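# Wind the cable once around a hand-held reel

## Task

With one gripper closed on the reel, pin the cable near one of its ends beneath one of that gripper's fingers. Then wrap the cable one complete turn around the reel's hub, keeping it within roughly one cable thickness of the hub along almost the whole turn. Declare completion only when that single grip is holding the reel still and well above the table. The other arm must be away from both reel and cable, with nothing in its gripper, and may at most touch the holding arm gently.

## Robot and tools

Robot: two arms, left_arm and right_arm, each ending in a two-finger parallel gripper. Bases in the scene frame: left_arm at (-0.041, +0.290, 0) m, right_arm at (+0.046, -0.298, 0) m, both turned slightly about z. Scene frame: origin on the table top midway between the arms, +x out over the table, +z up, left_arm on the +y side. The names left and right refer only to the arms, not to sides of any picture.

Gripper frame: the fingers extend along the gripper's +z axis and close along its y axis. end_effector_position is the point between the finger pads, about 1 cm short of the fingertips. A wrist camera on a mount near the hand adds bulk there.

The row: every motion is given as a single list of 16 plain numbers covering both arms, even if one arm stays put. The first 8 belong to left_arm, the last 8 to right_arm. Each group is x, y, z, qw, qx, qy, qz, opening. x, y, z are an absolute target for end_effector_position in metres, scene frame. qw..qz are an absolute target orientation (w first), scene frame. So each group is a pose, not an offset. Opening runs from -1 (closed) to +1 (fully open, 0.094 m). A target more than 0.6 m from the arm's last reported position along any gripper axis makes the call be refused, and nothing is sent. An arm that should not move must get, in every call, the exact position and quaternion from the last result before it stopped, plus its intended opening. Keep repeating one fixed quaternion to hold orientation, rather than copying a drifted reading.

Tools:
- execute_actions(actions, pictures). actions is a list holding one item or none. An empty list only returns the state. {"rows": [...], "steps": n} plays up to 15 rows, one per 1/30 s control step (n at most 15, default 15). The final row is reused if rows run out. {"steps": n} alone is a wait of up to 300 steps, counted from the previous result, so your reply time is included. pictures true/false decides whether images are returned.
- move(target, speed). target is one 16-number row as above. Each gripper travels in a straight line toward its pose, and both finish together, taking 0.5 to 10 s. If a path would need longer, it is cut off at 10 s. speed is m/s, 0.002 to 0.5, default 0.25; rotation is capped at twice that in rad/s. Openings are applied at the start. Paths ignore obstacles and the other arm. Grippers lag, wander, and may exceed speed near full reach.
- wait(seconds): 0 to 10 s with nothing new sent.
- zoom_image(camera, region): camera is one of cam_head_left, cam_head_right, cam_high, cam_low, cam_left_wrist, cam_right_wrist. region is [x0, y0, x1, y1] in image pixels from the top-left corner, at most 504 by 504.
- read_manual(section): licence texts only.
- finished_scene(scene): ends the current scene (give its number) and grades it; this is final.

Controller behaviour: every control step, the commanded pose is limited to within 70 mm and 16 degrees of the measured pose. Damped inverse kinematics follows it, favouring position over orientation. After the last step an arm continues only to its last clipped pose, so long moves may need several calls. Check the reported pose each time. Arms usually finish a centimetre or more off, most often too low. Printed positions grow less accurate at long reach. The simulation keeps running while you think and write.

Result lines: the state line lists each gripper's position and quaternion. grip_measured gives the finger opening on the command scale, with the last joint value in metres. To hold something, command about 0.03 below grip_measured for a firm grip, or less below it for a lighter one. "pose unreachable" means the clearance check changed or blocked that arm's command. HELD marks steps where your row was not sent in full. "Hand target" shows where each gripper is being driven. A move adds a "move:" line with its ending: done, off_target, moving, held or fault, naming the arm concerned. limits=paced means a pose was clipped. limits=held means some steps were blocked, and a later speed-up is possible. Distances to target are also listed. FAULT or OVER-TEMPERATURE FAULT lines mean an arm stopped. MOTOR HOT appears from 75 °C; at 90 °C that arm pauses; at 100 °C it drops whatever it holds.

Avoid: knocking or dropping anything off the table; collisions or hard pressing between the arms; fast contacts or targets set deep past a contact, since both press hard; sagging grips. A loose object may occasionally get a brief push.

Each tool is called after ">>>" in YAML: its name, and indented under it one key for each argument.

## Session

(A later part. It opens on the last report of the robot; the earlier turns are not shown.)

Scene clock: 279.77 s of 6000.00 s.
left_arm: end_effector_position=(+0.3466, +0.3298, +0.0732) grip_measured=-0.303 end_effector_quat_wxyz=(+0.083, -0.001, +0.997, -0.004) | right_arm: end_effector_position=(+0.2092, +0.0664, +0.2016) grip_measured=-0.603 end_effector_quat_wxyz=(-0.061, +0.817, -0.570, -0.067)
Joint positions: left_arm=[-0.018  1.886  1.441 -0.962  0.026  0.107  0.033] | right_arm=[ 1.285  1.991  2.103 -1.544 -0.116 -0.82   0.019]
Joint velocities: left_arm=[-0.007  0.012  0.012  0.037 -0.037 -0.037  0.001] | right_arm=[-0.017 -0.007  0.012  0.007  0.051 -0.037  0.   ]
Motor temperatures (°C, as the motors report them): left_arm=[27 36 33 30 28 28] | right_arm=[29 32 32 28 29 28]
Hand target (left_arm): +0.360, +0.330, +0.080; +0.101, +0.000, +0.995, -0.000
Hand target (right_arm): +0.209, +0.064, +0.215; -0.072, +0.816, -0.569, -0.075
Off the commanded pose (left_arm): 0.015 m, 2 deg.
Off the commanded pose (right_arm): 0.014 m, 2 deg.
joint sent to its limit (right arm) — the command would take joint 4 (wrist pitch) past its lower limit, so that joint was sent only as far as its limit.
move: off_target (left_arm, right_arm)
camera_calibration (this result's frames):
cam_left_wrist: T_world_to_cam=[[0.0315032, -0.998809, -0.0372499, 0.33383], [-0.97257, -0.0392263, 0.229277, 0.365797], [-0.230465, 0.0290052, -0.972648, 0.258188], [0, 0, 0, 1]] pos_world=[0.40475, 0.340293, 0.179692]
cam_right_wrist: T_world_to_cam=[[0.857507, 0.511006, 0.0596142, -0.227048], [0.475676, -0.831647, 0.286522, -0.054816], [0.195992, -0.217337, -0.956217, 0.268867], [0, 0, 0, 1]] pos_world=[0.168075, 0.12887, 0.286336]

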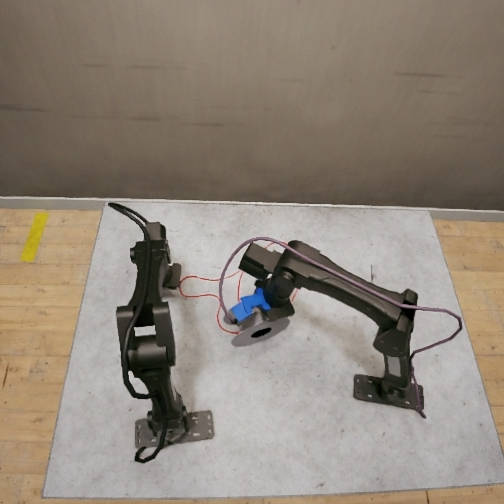

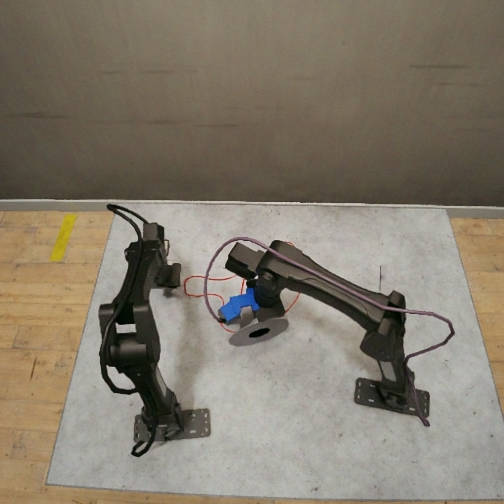

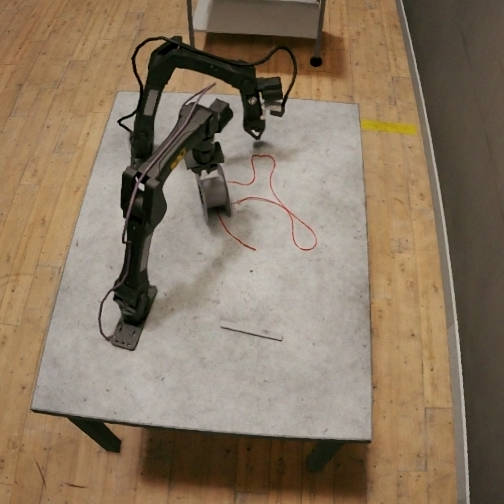

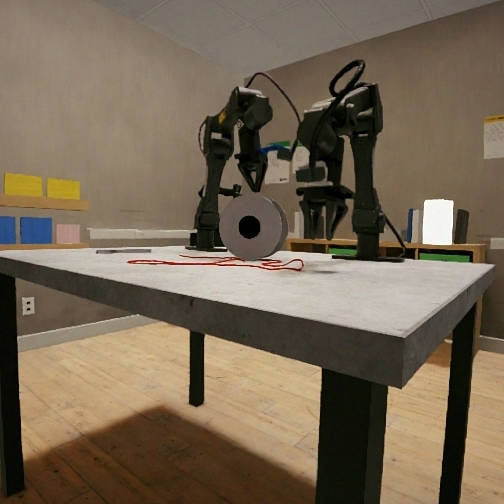

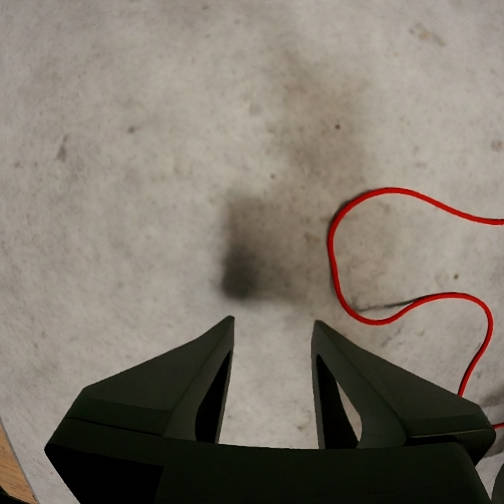

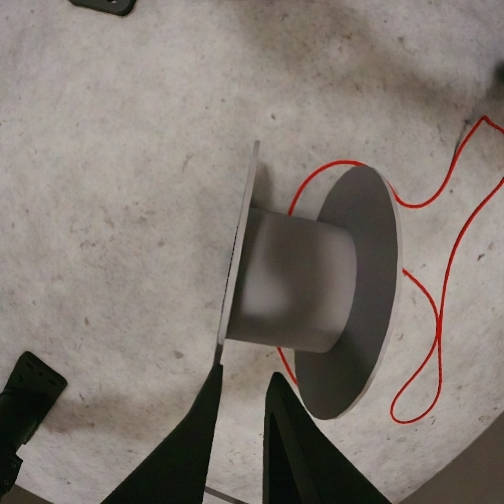

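>>> move:
  target: [0.372,0.295,0.04,0.1,0,0.99,0,-0.3,0.25,-0.045,0.19,0.265,-0.727,0.51,0.378,-0.3]

>>> move:
  target: [0.378,0.292,0.0,0.1,0,0.99,0,-0.3,0.237,-0.01,0.13,0.265,-0.727,0.51,0.378,-0.3]
  speed: 0.1

Scene clock: 289.47 s of 6000.00 s.
left_arm: end_effector_position=(+0.3771, +0.2971, +0.0509) grip_measured=-0.303 end_effector_quat_wxyz=(+0.112, -0.001, +0.994, -0.002) | right_arm: end_effector_position=(+0.2557, -0.0456, +0.1865) grip_measured=-0.303 end_effector_quat_wxyz=(-0.268, +0.736, -0.513, -0.350)
Joint positions: left_arm=[-0.112  1.961  1.441 -0.827  0.008  0.016  0.033] | right_arm=[ 0.623  1.555  1.243 -1.099 -0.904 -1.413  0.033]
Joint velocities: left_arm=[-0.002 -0.007 -0.012 -0.037 -0.051 -0.007 -0.   ] | right_arm=[-0.007 -0.002 -0.002  0.037 -0.037 -0.022  0.   ]
Motor temperatures (°C, as the motors report them): left_arm=[27 36 33 30 28 28] | right_arm=[29 33 31 28 29 28]
Hand target (left_arm): +0.371, +0.294, +0.040; +0.100, +0.001, +0.995, +0.000
Hand target (right_arm): +0.250, -0.046, +0.188; -0.267, +0.730, -0.512, -0.367
Off the commanded pose (left_arm): 0.012 m, 1 deg.
Off the commanded pose (right_arm): 0.007 m, 3 deg.
After step 180, 1.47 s passed at rest.
move: off_target (left_arm, right_arm)
camera_calibration (this result's frames):
cam_left_wrist: T_world_to_cam=[[0.0332669, -0.998668, -0.0394456, 0.2988], [-0.984193, -0.0396026, 0.172613, 0.40667], [-0.173946, 0.0330798, -0.9842, 0.222502], [0, 0, 0, 1]] pos_world=[0.429005, 0.307147, 0.160576]
cam_right_wrist: T_world_to_cam=[[0.884364, 0.427973, 0.186385, -0.243026], [0.465632, -0.78057, -0.417009, -0.029659], [-0.0329823, 0.455575, -0.889586, 0.297845], [0, 0, 0, 1]] pos_world=[0.238557, -0.0548333, 0.297887]

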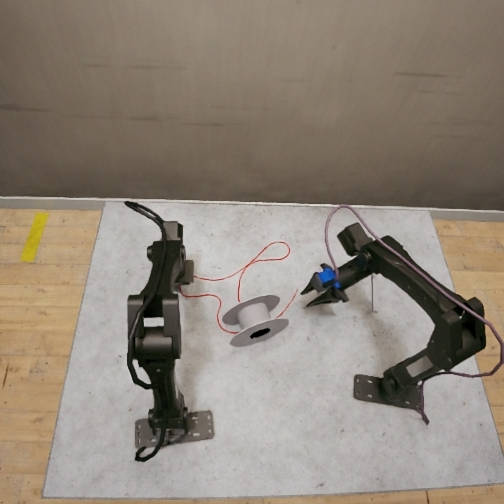

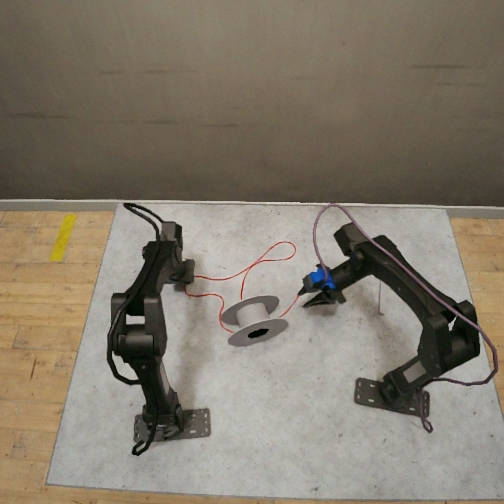

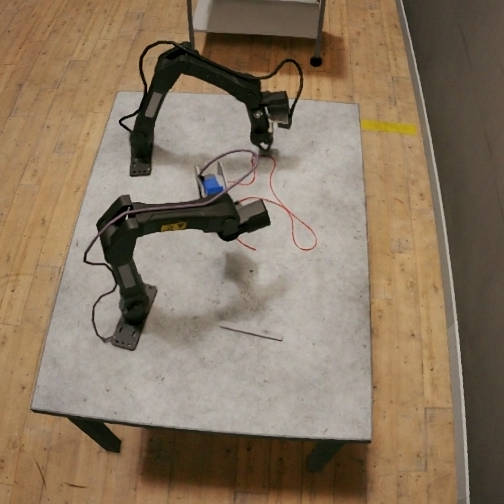

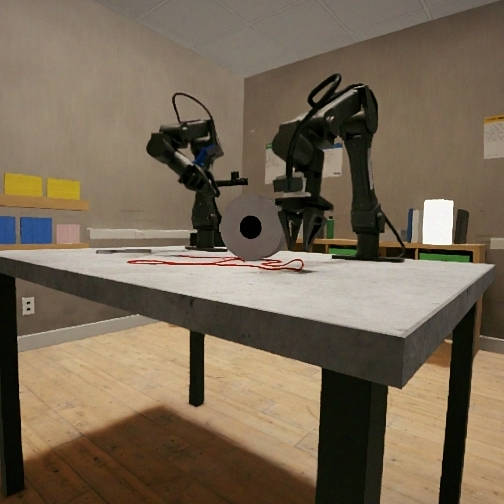

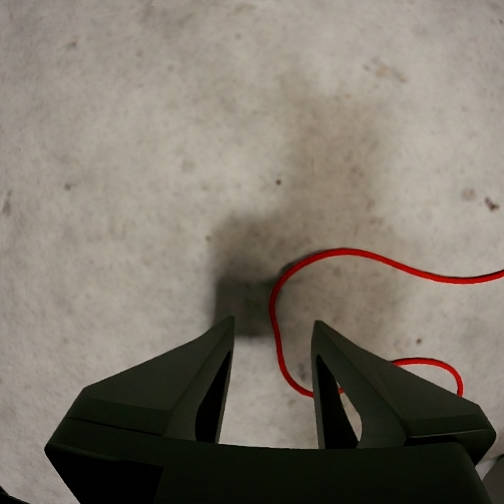

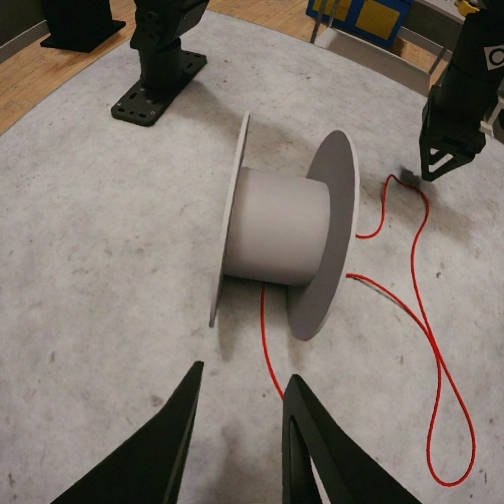

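Scene clock: 290.80 s of 6000.00 s.
left_arm: end_effector_position=(+0.3847, +0.2955, +0.0137) grip_measured=-0.303 end_effector_quat_wxyz=(+0.115, -0.002, +0.993, -0.002) | right_arm: end_effector_position=(+0.2455, -0.0115, +0.1338) grip_measured=-0.303 end_effector_quat_wxyz=(-0.274, +0.731, -0.510, -0.361)
Joint positions: left_arm=[-0.117  2.03   1.383 -0.694  0.006  0.008  0.033] | right_arm=[ 0.736  1.586  1.036 -0.711 -0.904 -1.224  0.033]
Joint velocities: left_arm=[-0.012 -0.002 -0.017  0.007  0.022  0.051  0.001] | right_arm=[-0.002  0.002  0.017  0.051 -0.11   0.037  0.001]
Motor temperatures (°C, as the motors report them): left_arm=[27 36 33 30 28 28] | right_arm=[29 33 31 28 29 28]
Hand target (left_arm): +0.377, +0.292, +0.000; +0.100, -0.000, +0.995, +0.000
Hand target (right_arm): +0.238, -0.009, +0.131; -0.266, +0.725, -0.509, -0.379
Off the commanded pose (left_arm): 0.016 m, 2 deg.
Off the commanded pose (right_arm): 0.009 m, 2 deg.
move: off_target (left_arm)
camera_calibration (this result's frames):
cam_left_wrist: T_world_to_cam=[[0.0364352, -0.998557, -0.0394546, 0.2942], [-0.985227, -0.0425037, 0.165897, 0.421814], [-0.167335, 0.0328272, -0.985353, 0.184815], [0, 0, 0, 1]] pos_world=[0.43579, 0.305637, 0.123737]
cam_right_wrist: T_world_to_cam=[[0.886507, 0.423584, 0.186233, -0.239363], [0.460673, -0.770171, -0.441154, -0.0156827], [-0.043434, 0.476878, -0.877895, 0.236322], [0, 0, 0, 1]] pos_world=[0.229686, -0.0233848, 0.245125]

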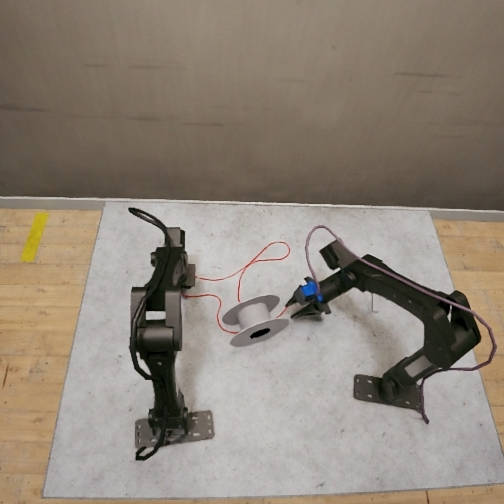

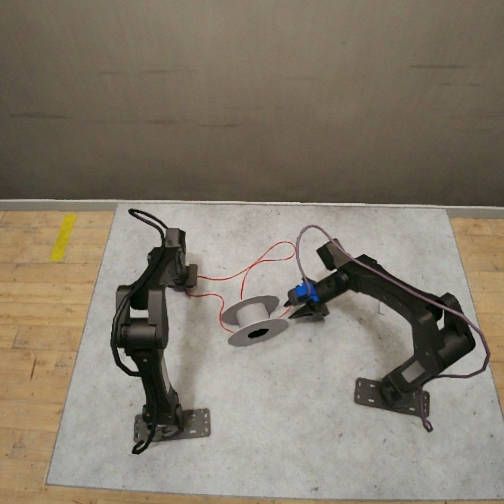

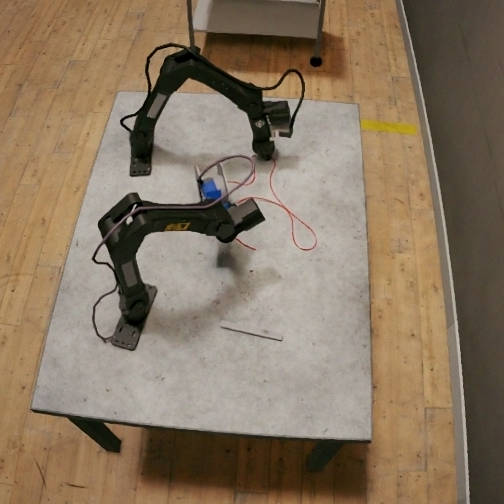

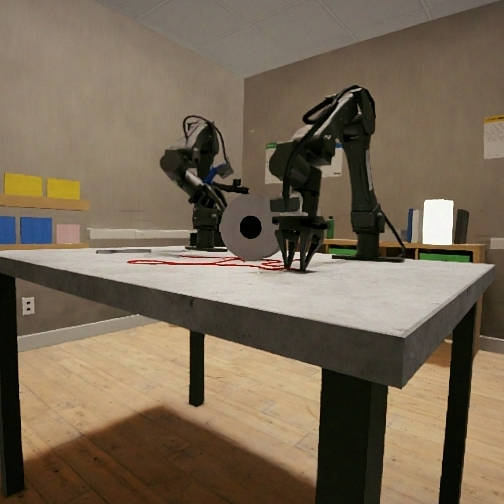

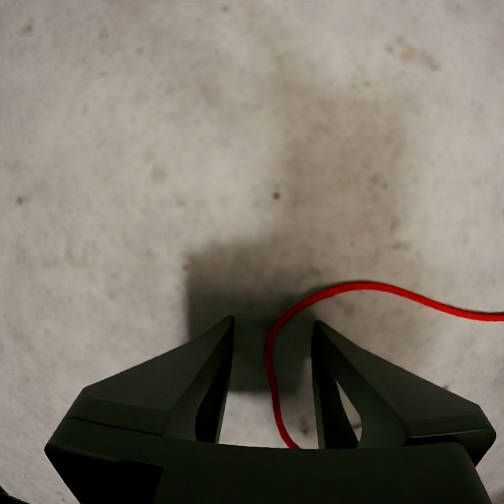

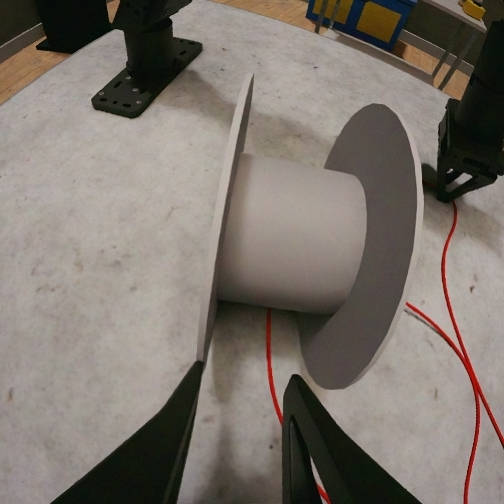

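>>> move:
  target: [0.378,0.292,0.0,0.1,0,0.99,0,-1,0.222,-0.018,0.125,0.265,-0.727,0.51,0.378,-0.3]
  speed: 0.08

>>> move:
  target: [0.3,0.25,0.12,0.1,0,0.99,0,-1,0.21,0.018,0.098,0.265,-0.727,0.51,0.378,-0.3]
  speed: 0.12

>>> move:
  target: [0.24,0.2,0.21,0.1,0,0.99,0,-1,0.21,0.018,0.098,0.265,-0.727,0.51,0.378,-1]
  speed: 0.15

Scene clock: 298.20 s of 6000.00 s.
left_arm: end_effector_position=(+0.3849, +0.2955, +0.0138) grip_measured=-0.956 end_effector_quat_wxyz=(+0.115, -0.002, +0.993, -0.002) | right_arm: end_effector_position=(+0.2309, -0.0206, +0.1195) grip_measured=-0.303 end_effector_quat_wxyz=(-0.261, +0.727, -0.518, -0.366)
Joint positions: left_arm=[-0.117  2.03   1.383 -0.693  0.006  0.008  0.002] | right_arm=[ 0.736  1.557  0.954 -0.687 -0.903 -1.219  0.033]
Joint velocities: left_arm=[ 0.012 -0.022 -0.017 -0.037  0.037 -0.037  0.   ] | right_arm=[ 0.002 -0.012  0.012  0.037  0.022 -0.051 -0.001]
Motor temperatures (°C, as the motors report them): left_arm=[27 36 32 30 28 28] | right_arm=[29 33 31 28 29 28]
Hand target (left_arm): +0.378, +0.292, +0.000; +0.100, -0.000, +0.995, +0.000
Hand target (right_arm): +0.222, -0.018, +0.124; -0.265, +0.726, -0.509, -0.378
Off the commanded pose (left_arm): 0.016 m, 2 deg.
Off the commanded pose (right_arm): 0.011 m, 2 deg.
After step 180, 0.70 s passed at rest.
move: off_target (left_arm, right_arm)
camera_calibration (this result's frames):
cam_left_wrist: T_world_to_cam=[[0.0364653, -0.998556, -0.0394369, 0.294185], [-0.985353, -0.0425054, 0.165145, 0.422049], [-0.166583, 0.0328372, -0.98548, 0.184598], [0, 0, 0, 1]] pos_world=[0.43589, 0.305638, 0.12382]
cam_right_wrist: T_world_to_cam=[[0.892561, 0.423834, 0.153947, -0.217434], [0.445968, -0.779219, -0.440375, -0.0191271], [-0.0666879, 0.461717, -0.884517, 0.233289], [0, 0, 0, 1]] pos_world=[0.218161, -0.0304617, 0.231398]

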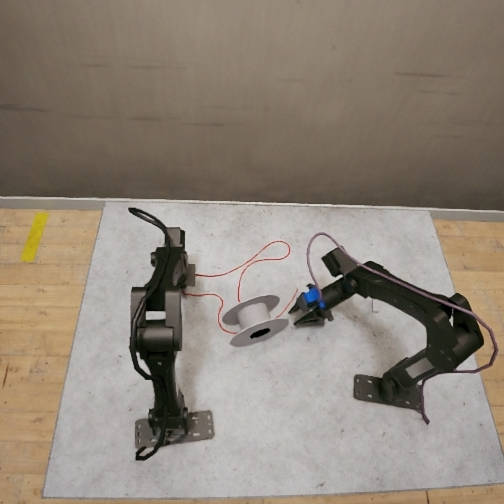

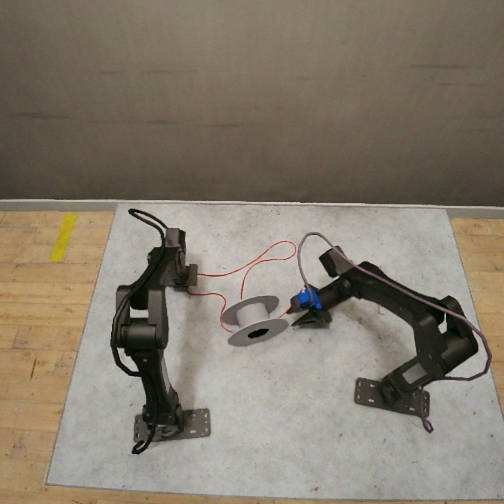

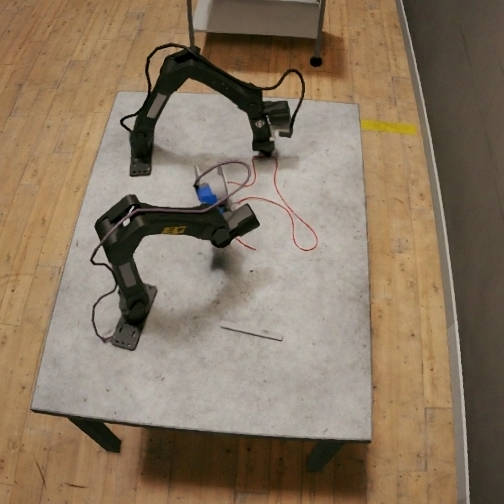

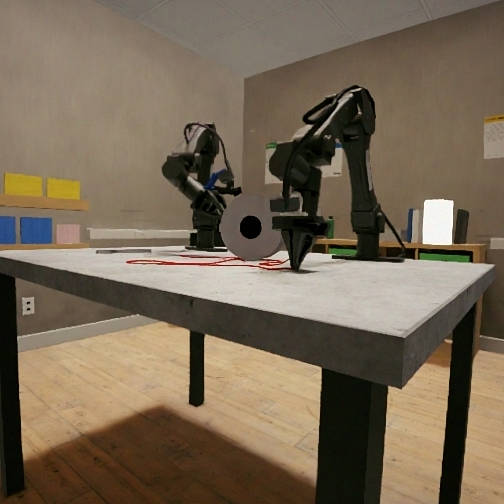

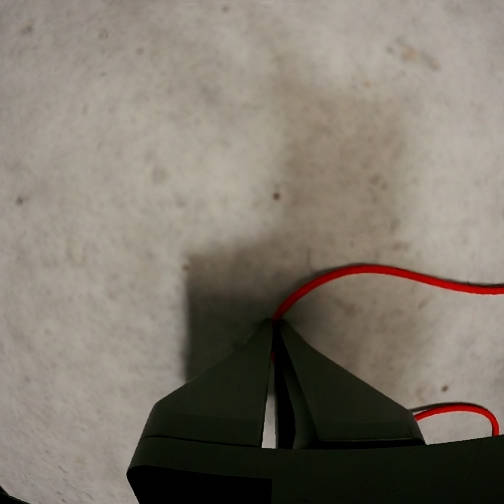

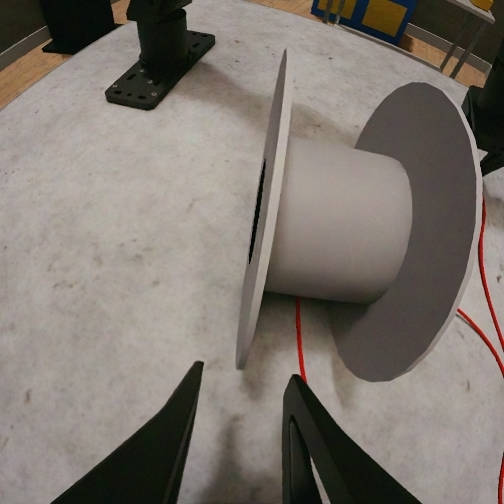

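Scene clock: 299.93 s of 6000.00 s.
left_arm: end_effector_position=(+0.3026, +0.2525, +0.1143) grip_measured=-0.956 end_effector_quat_wxyz=(+0.096, -0.001, +0.995, -0.002) | right_arm: end_effector_position=(+0.2167, +0.0194, +0.1079) grip_measured=-0.303 end_effector_quat_wxyz=(-0.281, +0.727, -0.504, -0.372)
Joint positions: left_arm=[-0.251  1.673  1.341 -1.048 -0.019 -0.121  0.002] | right_arm=[ 0.873  1.576  0.877 -0.39  -0.879 -1.015  0.033]
Joint velocities: left_arm=[-0.012  0.002 -0.032 -0.037 -0.037  0.022 -0.001] | right_arm=[ 0.007  0.007  0.007 -0.022 -0.022  0.066  0.   ]
Motor temperatures (°C, as the motors report them): left_arm=[27 36 32 30 28 28] | right_arm=[29 33 31 28 29 28]
Hand target (left_arm): +0.299, +0.251, +0.121; +0.100, -0.000, +0.995, +0.000
Hand target (right_arm): +0.210, +0.018, +0.099; -0.266, +0.725, -0.509, -0.379
Off the commanded pose (left_arm): 0.007 m, 1 deg.
Off the commanded pose (right_arm): 0.012 m, 2 deg.
move: off_target (right_arm)
camera_calibration (this result's frames):
cam_left_wrist: T_world_to_cam=[[0.0319871, -0.998673, -0.040353, 0.259706], [-0.978242, -0.0395619, 0.203659, 0.315288], [-0.204986, 0.0329605, -0.97821, 0.282128], [0, 0, 0, 1]] pos_world=[0.357953, 0.262536, 0.222249]
cam_right_wrist: T_world_to_cam=[[0.885374, 0.423904, 0.190834, -0.222375], [0.461756, -0.754417, -0.466514, 0.0121294], [-0.053789, 0.501159, -0.863682, 0.197852], [0, 0, 0, 1]] pos_world=[0.201927, 0.00426101, 0.218977]

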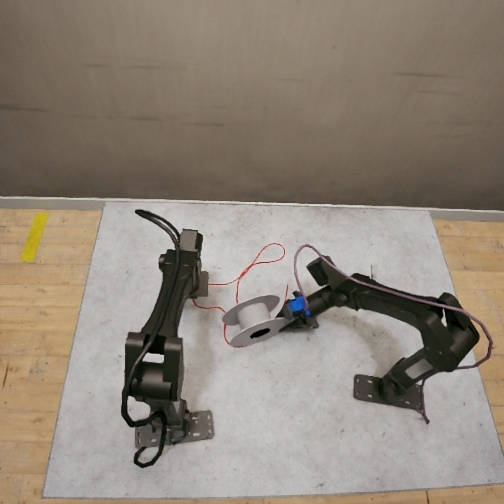

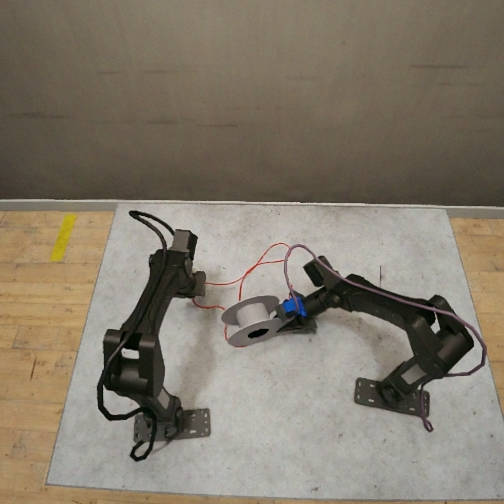

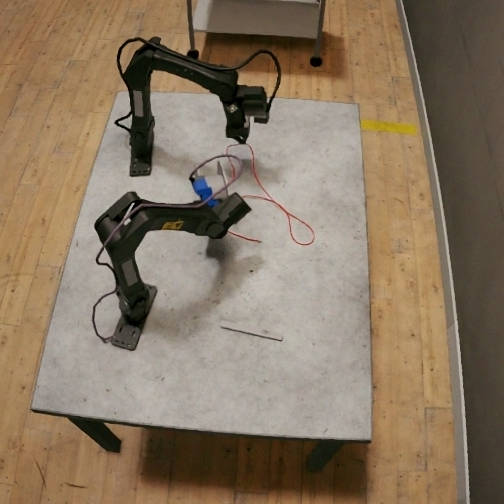

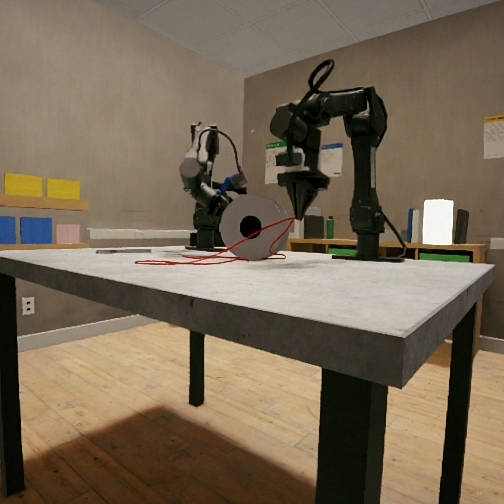

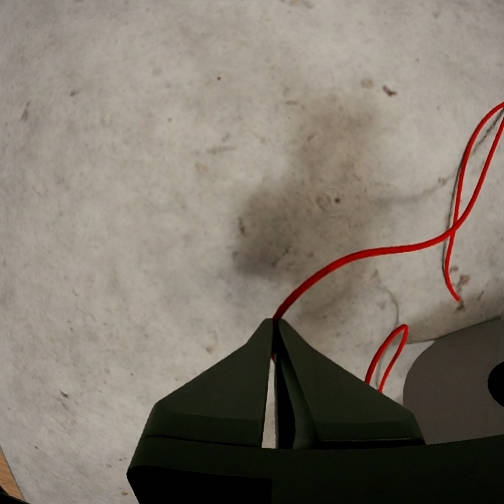

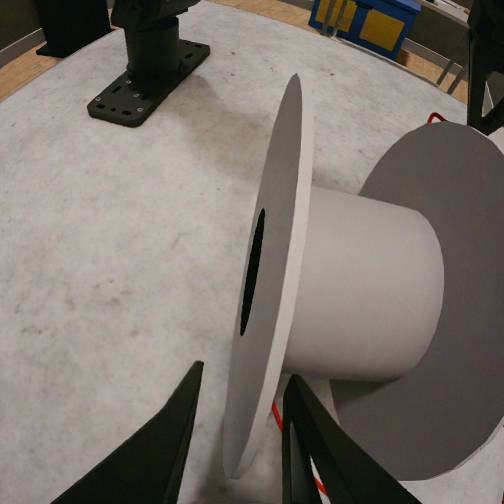

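Scene clock: 301.37 s of 6000.00 s.
left_arm: end_effector_position=(+0.2382, +0.2020, +0.1971) grip_measured=-0.956 end_effector_quat_wxyz=(+0.083, +0.000, +0.997, +0.003) | right_arm: end_effector_position=(+0.2175, +0.0197, +0.1081) grip_measured=-0.962 end_effector_quat_wxyz=(-0.283, +0.728, -0.502, -0.370)
Joint positions: left_arm=[-0.476  1.53   1.529 -1.416 -0.061 -0.341  0.002] | right_arm=[ 0.873  1.576  0.877 -0.385 -0.877 -1.017  0.002]
Joint velocities: left_arm=[ 0.007 -0.012  0.002  0.007 -0.051  0.022 -0.   ] | right_arm=[-0.007  0.002  0.007  0.022 -0.066 -0.066  0.   ]
Motor temperatures (°C, as the motors report them): left_arm=[27 36 32 30 28 28] | right_arm=[29 32 31 29 29 28]
Hand target (left_arm): +0.238, +0.201, +0.210; +0.099, -0.000, +0.995, +0.001
Hand target (right_arm): +0.210, +0.018, +0.098; -0.265, +0.726, -0.509, -0.378
Off the commanded pose (left_arm): 0.013 m, 2 deg.
Off the commanded pose (right_arm): 0.013 m, 2 deg.
move: off_target (left_arm, right_arm)
camera_calibration (this result's frames):
cam_left_wrist: T_world_to_cam=[[0.0299758, -0.998255, -0.0508824, 0.217146], [-0.972555, -0.0408792, 0.229052, 0.227371], [-0.230732, 0.04262, -0.972083, 0.354565], [0, 0, 0, 1]] pos_world=[0.296431, 0.21095, 0.303636]
cam_right_wrist: T_world_to_cam=[[0.884017, 0.423888, 0.197061, -0.223596], [0.46491, -0.75333, -0.465138, 0.0112391], [-0.0487146, 0.502806, -0.863026, 0.196625], [0, 0, 0, 1]] pos_world=[0.202016, 0.00438212, 0.218983]

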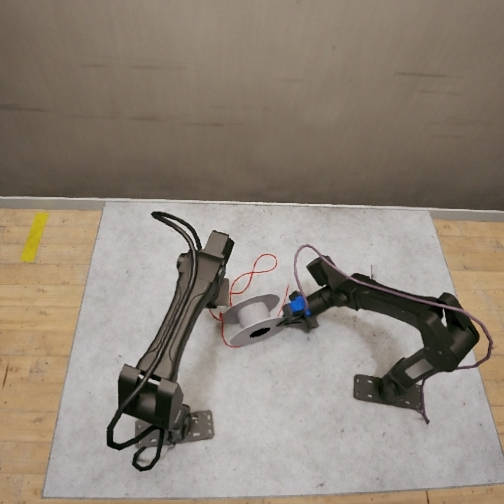

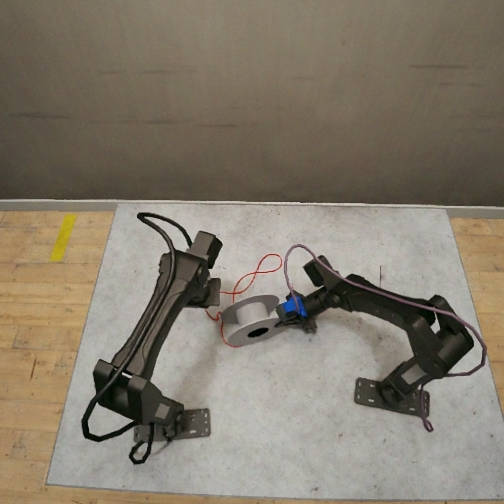

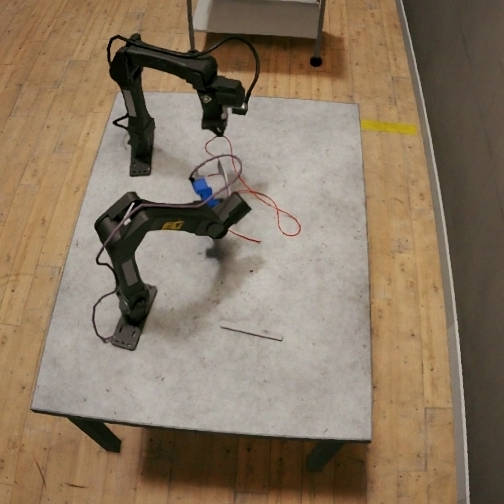

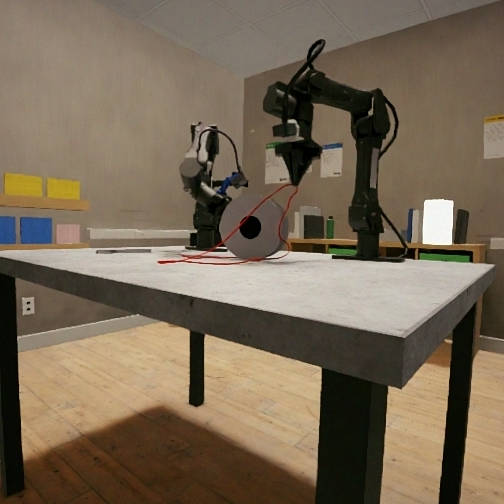

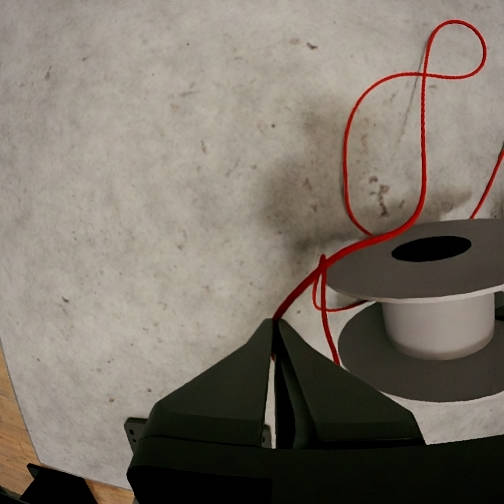

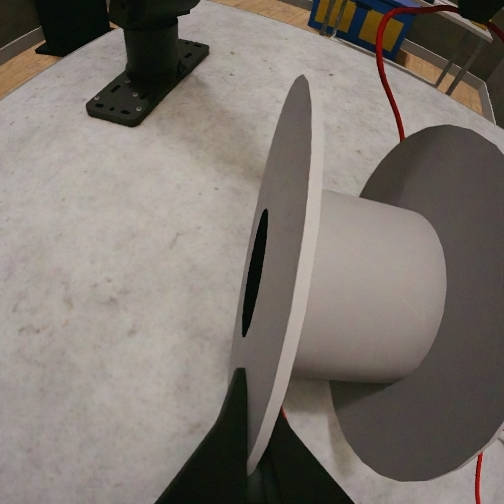

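>>> move:
  target: [0.28,0.11,0.22,0.1,0,0.99,0,-1,0.21,0.018,0.098,0.265,-0.727,0.51,0.378,-1]
  speed: 0.1

Scene clock: 315.07 s of 6000.00 s.
left_arm: end_effector_position=(+0.2762, +0.1115, +0.2139) grip_measured=-0.956 end_effector_quat_wxyz=(+0.094, +0.001, +0.996, -0.001) | right_arm: end_effector_position=(+0.2175, +0.0197, +0.1081) grip_measured=-0.962 end_effector_quat_wxyz=(-0.283, +0.728, -0.502, -0.370)
Joint positions: left_arm=[-0.694  1.822  1.922 -1.509 -0.099 -0.555  0.002] | right_arm=[ 0.873  1.576  0.877 -0.385 -0.877 -1.017  0.002]
Joint velocities: left_arm=[ 0.007 -0.002  0.002 -0.022 -0.007 -0.007 -0.   ] | right_arm=[-0.022  0.002  0.012 -0.081 -0.022 -0.007  0.   ]
Motor temperatures (°C, as the motors report them): left_arm=[27 35 33 30 28 28] | right_arm=[29 32 31 29 29 28]
Hand target (left_arm): +0.278, +0.109, +0.219; +0.100, +0.000, +0.995, +0.000
Hand target (right_arm): +0.210, +0.018, +0.098; -0.265, +0.726, -0.509, -0.378
Off the commanded pose (left_arm): 0.007 m, 1 deg.
Off the commanded pose (right_arm): 0.013 m, 2 deg.
After step 180, 6.13 s passed at rest.
move: off_target (right_arm)
camera_calibration (this result's frames):
cam_left_wrist: T_world_to_cam=[[0.0295369, -0.998626, -0.0432765, 0.125058], [-0.977682, -0.0378728, 0.206651, 0.262556], [-0.208006, 0.0362069, -0.977457, 0.379156], [0, 0, 0, 1]] pos_world=[0.331869, 0.121102, 0.321764]
cam_right_wrist: T_world_to_cam=[[0.884017, 0.423888, 0.197061, -0.223596], [0.46491, -0.75333, -0.465138, 0.0112391], [-0.0487146, 0.502806, -0.863026, 0.196625], [0, 0, 0, 1]] pos_world=[0.202016, 0.00438212, 0.218983]

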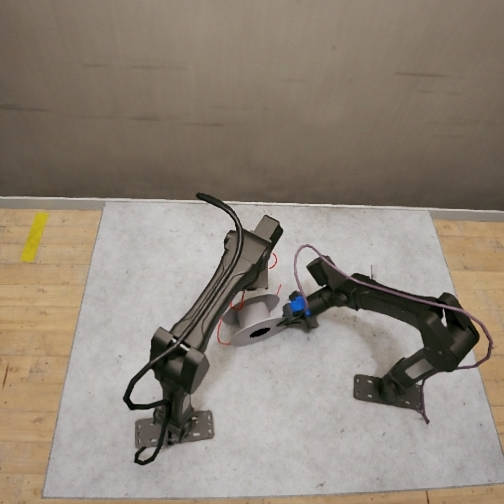

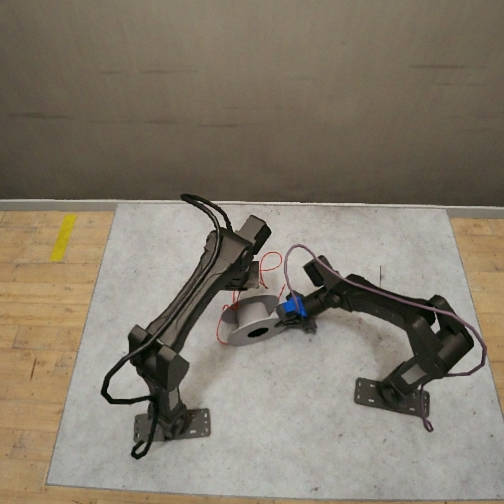

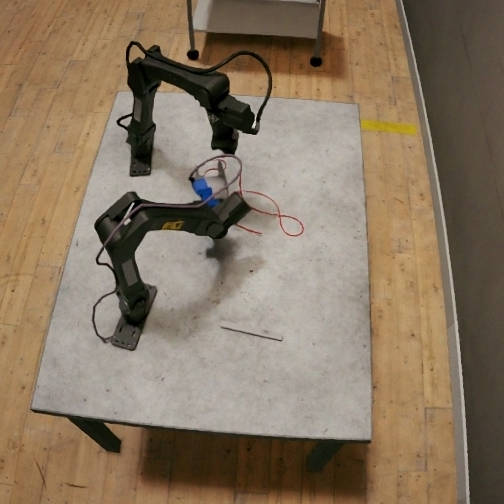

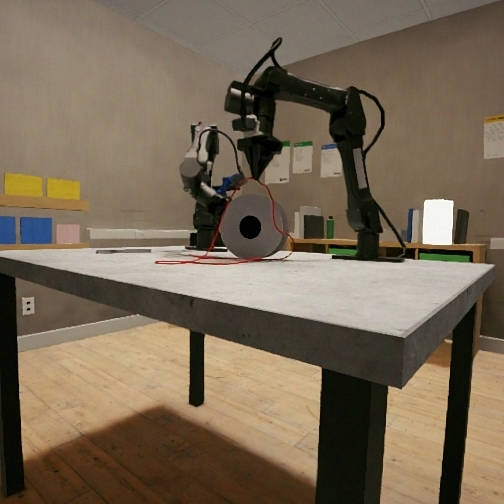

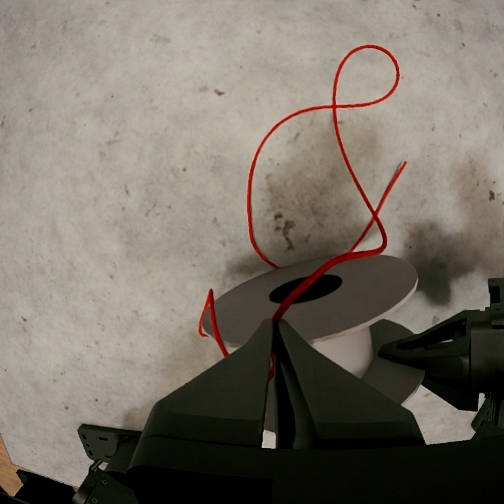

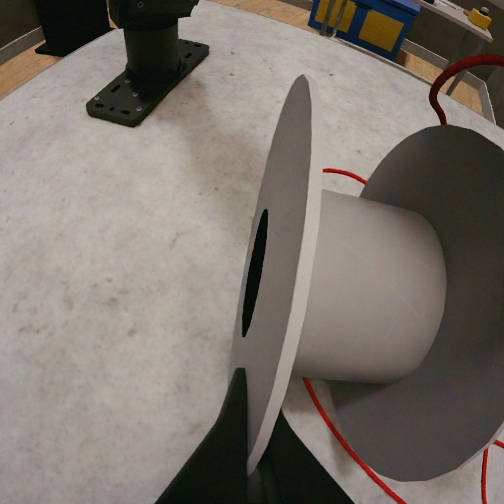

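>>> move:
  target: [0.17,0.30,0.2,0.1,0,0.99,0,-1,0.21,0.018,0.098,0.265,-0.727,0.51,0.378,-1]
  speed: 0.1

Scene clock: 327.20 s of 6000.00 s.
left_arm: end_effector_position=(+0.1810, +0.3016, +0.2023) grip_measured=-0.956 end_effector_quat_wxyz=(+0.104, +0.001, +0.995, +0.001) | right_arm: end_effector_position=(+0.2175, +0.0197, +0.1081) grip_measured=-0.962 end_effector_quat_wxyz=(-0.283, +0.728, -0.502, -0.370)
Joint positions: left_arm=[-0.074  1.228  1.303 -1.439  0.01   0.057  0.002] | right_arm=[ 0.873  1.576  0.877 -0.385 -0.877 -1.018  0.002]
Joint velocities: left_arm=[-0.012  0.007  0.017 -0.051 -0.007  0.066 -0.   ] | right_arm=[-0.022 -0.002 -0.007  0.066 -0.022 -0.007 -0.   ]
Motor temperatures (°C, as the motors report them): left_arm=[27 35 33 30 28 28] | right_arm=[29 32 31 29 29 28]
Hand target (left_arm): +0.175, +0.302, +0.202; +0.104, +0.000, +0.995, -0.002
Hand target (right_arm): +0.210, +0.018, +0.098; -0.265, +0.726, -0.509, -0.378
Off the commanded pose (left_arm): 0.011 m, 0 deg.
Off the commanded pose (right_arm): 0.013 m, 2 deg.
After step 180, 3.40 s passed at rest.
move: off_target (left_arm, right_arm)
camera_calibration (this result's frames):
cam_left_wrist: T_world_to_cam=[[0.0296855, -0.998486, -0.0462991, 0.31775], [-0.981367, -0.0379109, 0.188366, 0.183505], [-0.189836, 0.0398447, -0.981007, 0.337488], [0, 0, 0, 1]] pos_world=[0.234721, 0.310779, 0.311224]
cam_right_wrist: T_world_to_cam=[[0.883867, 0.424059, 0.197367, -0.2236], [0.465211, -0.753184, -0.465072, 0.0111635], [-0.0485646, 0.502879, -0.862991, 0.196588], [0, 0, 0, 1]] pos_world=[0.201986, 0.00436802, 0.218976]

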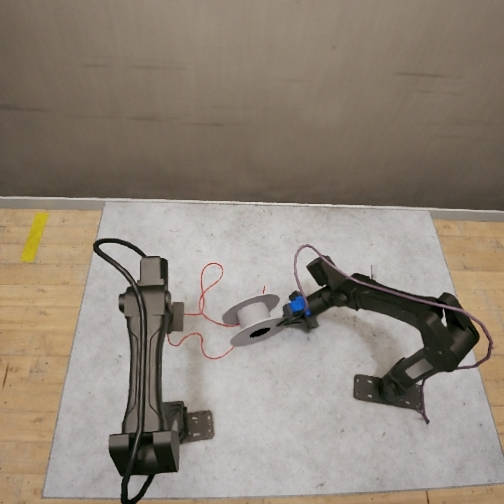

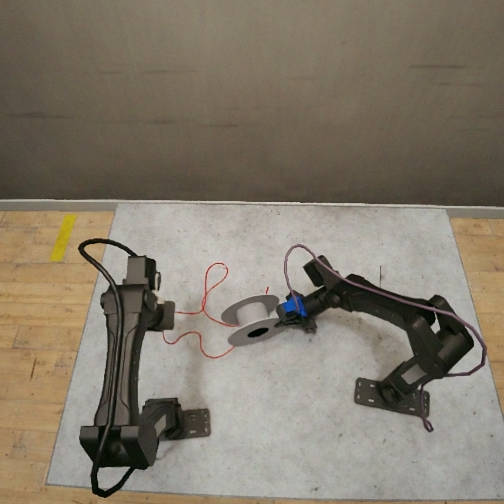

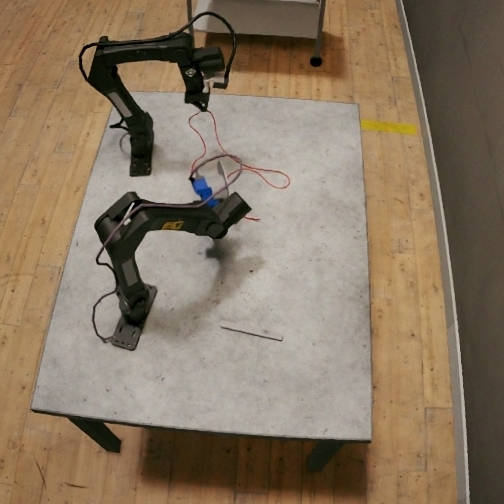

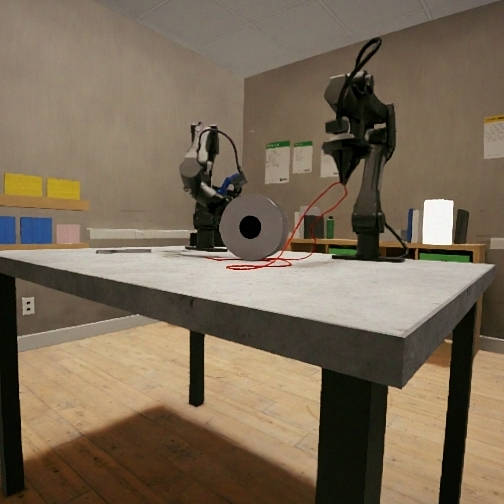

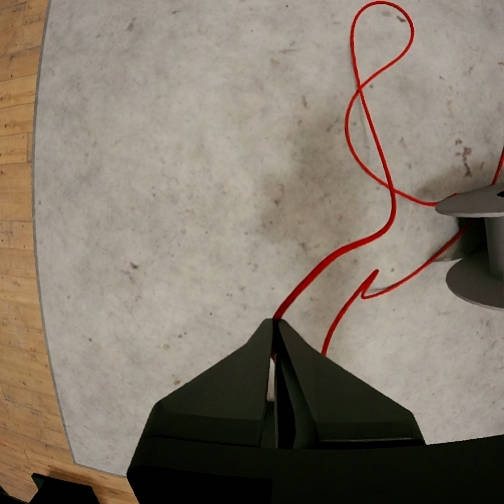

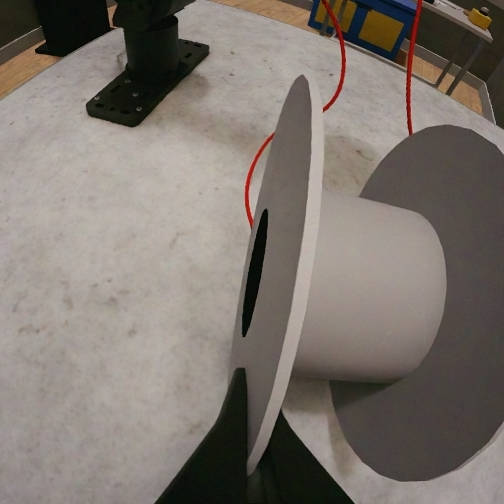

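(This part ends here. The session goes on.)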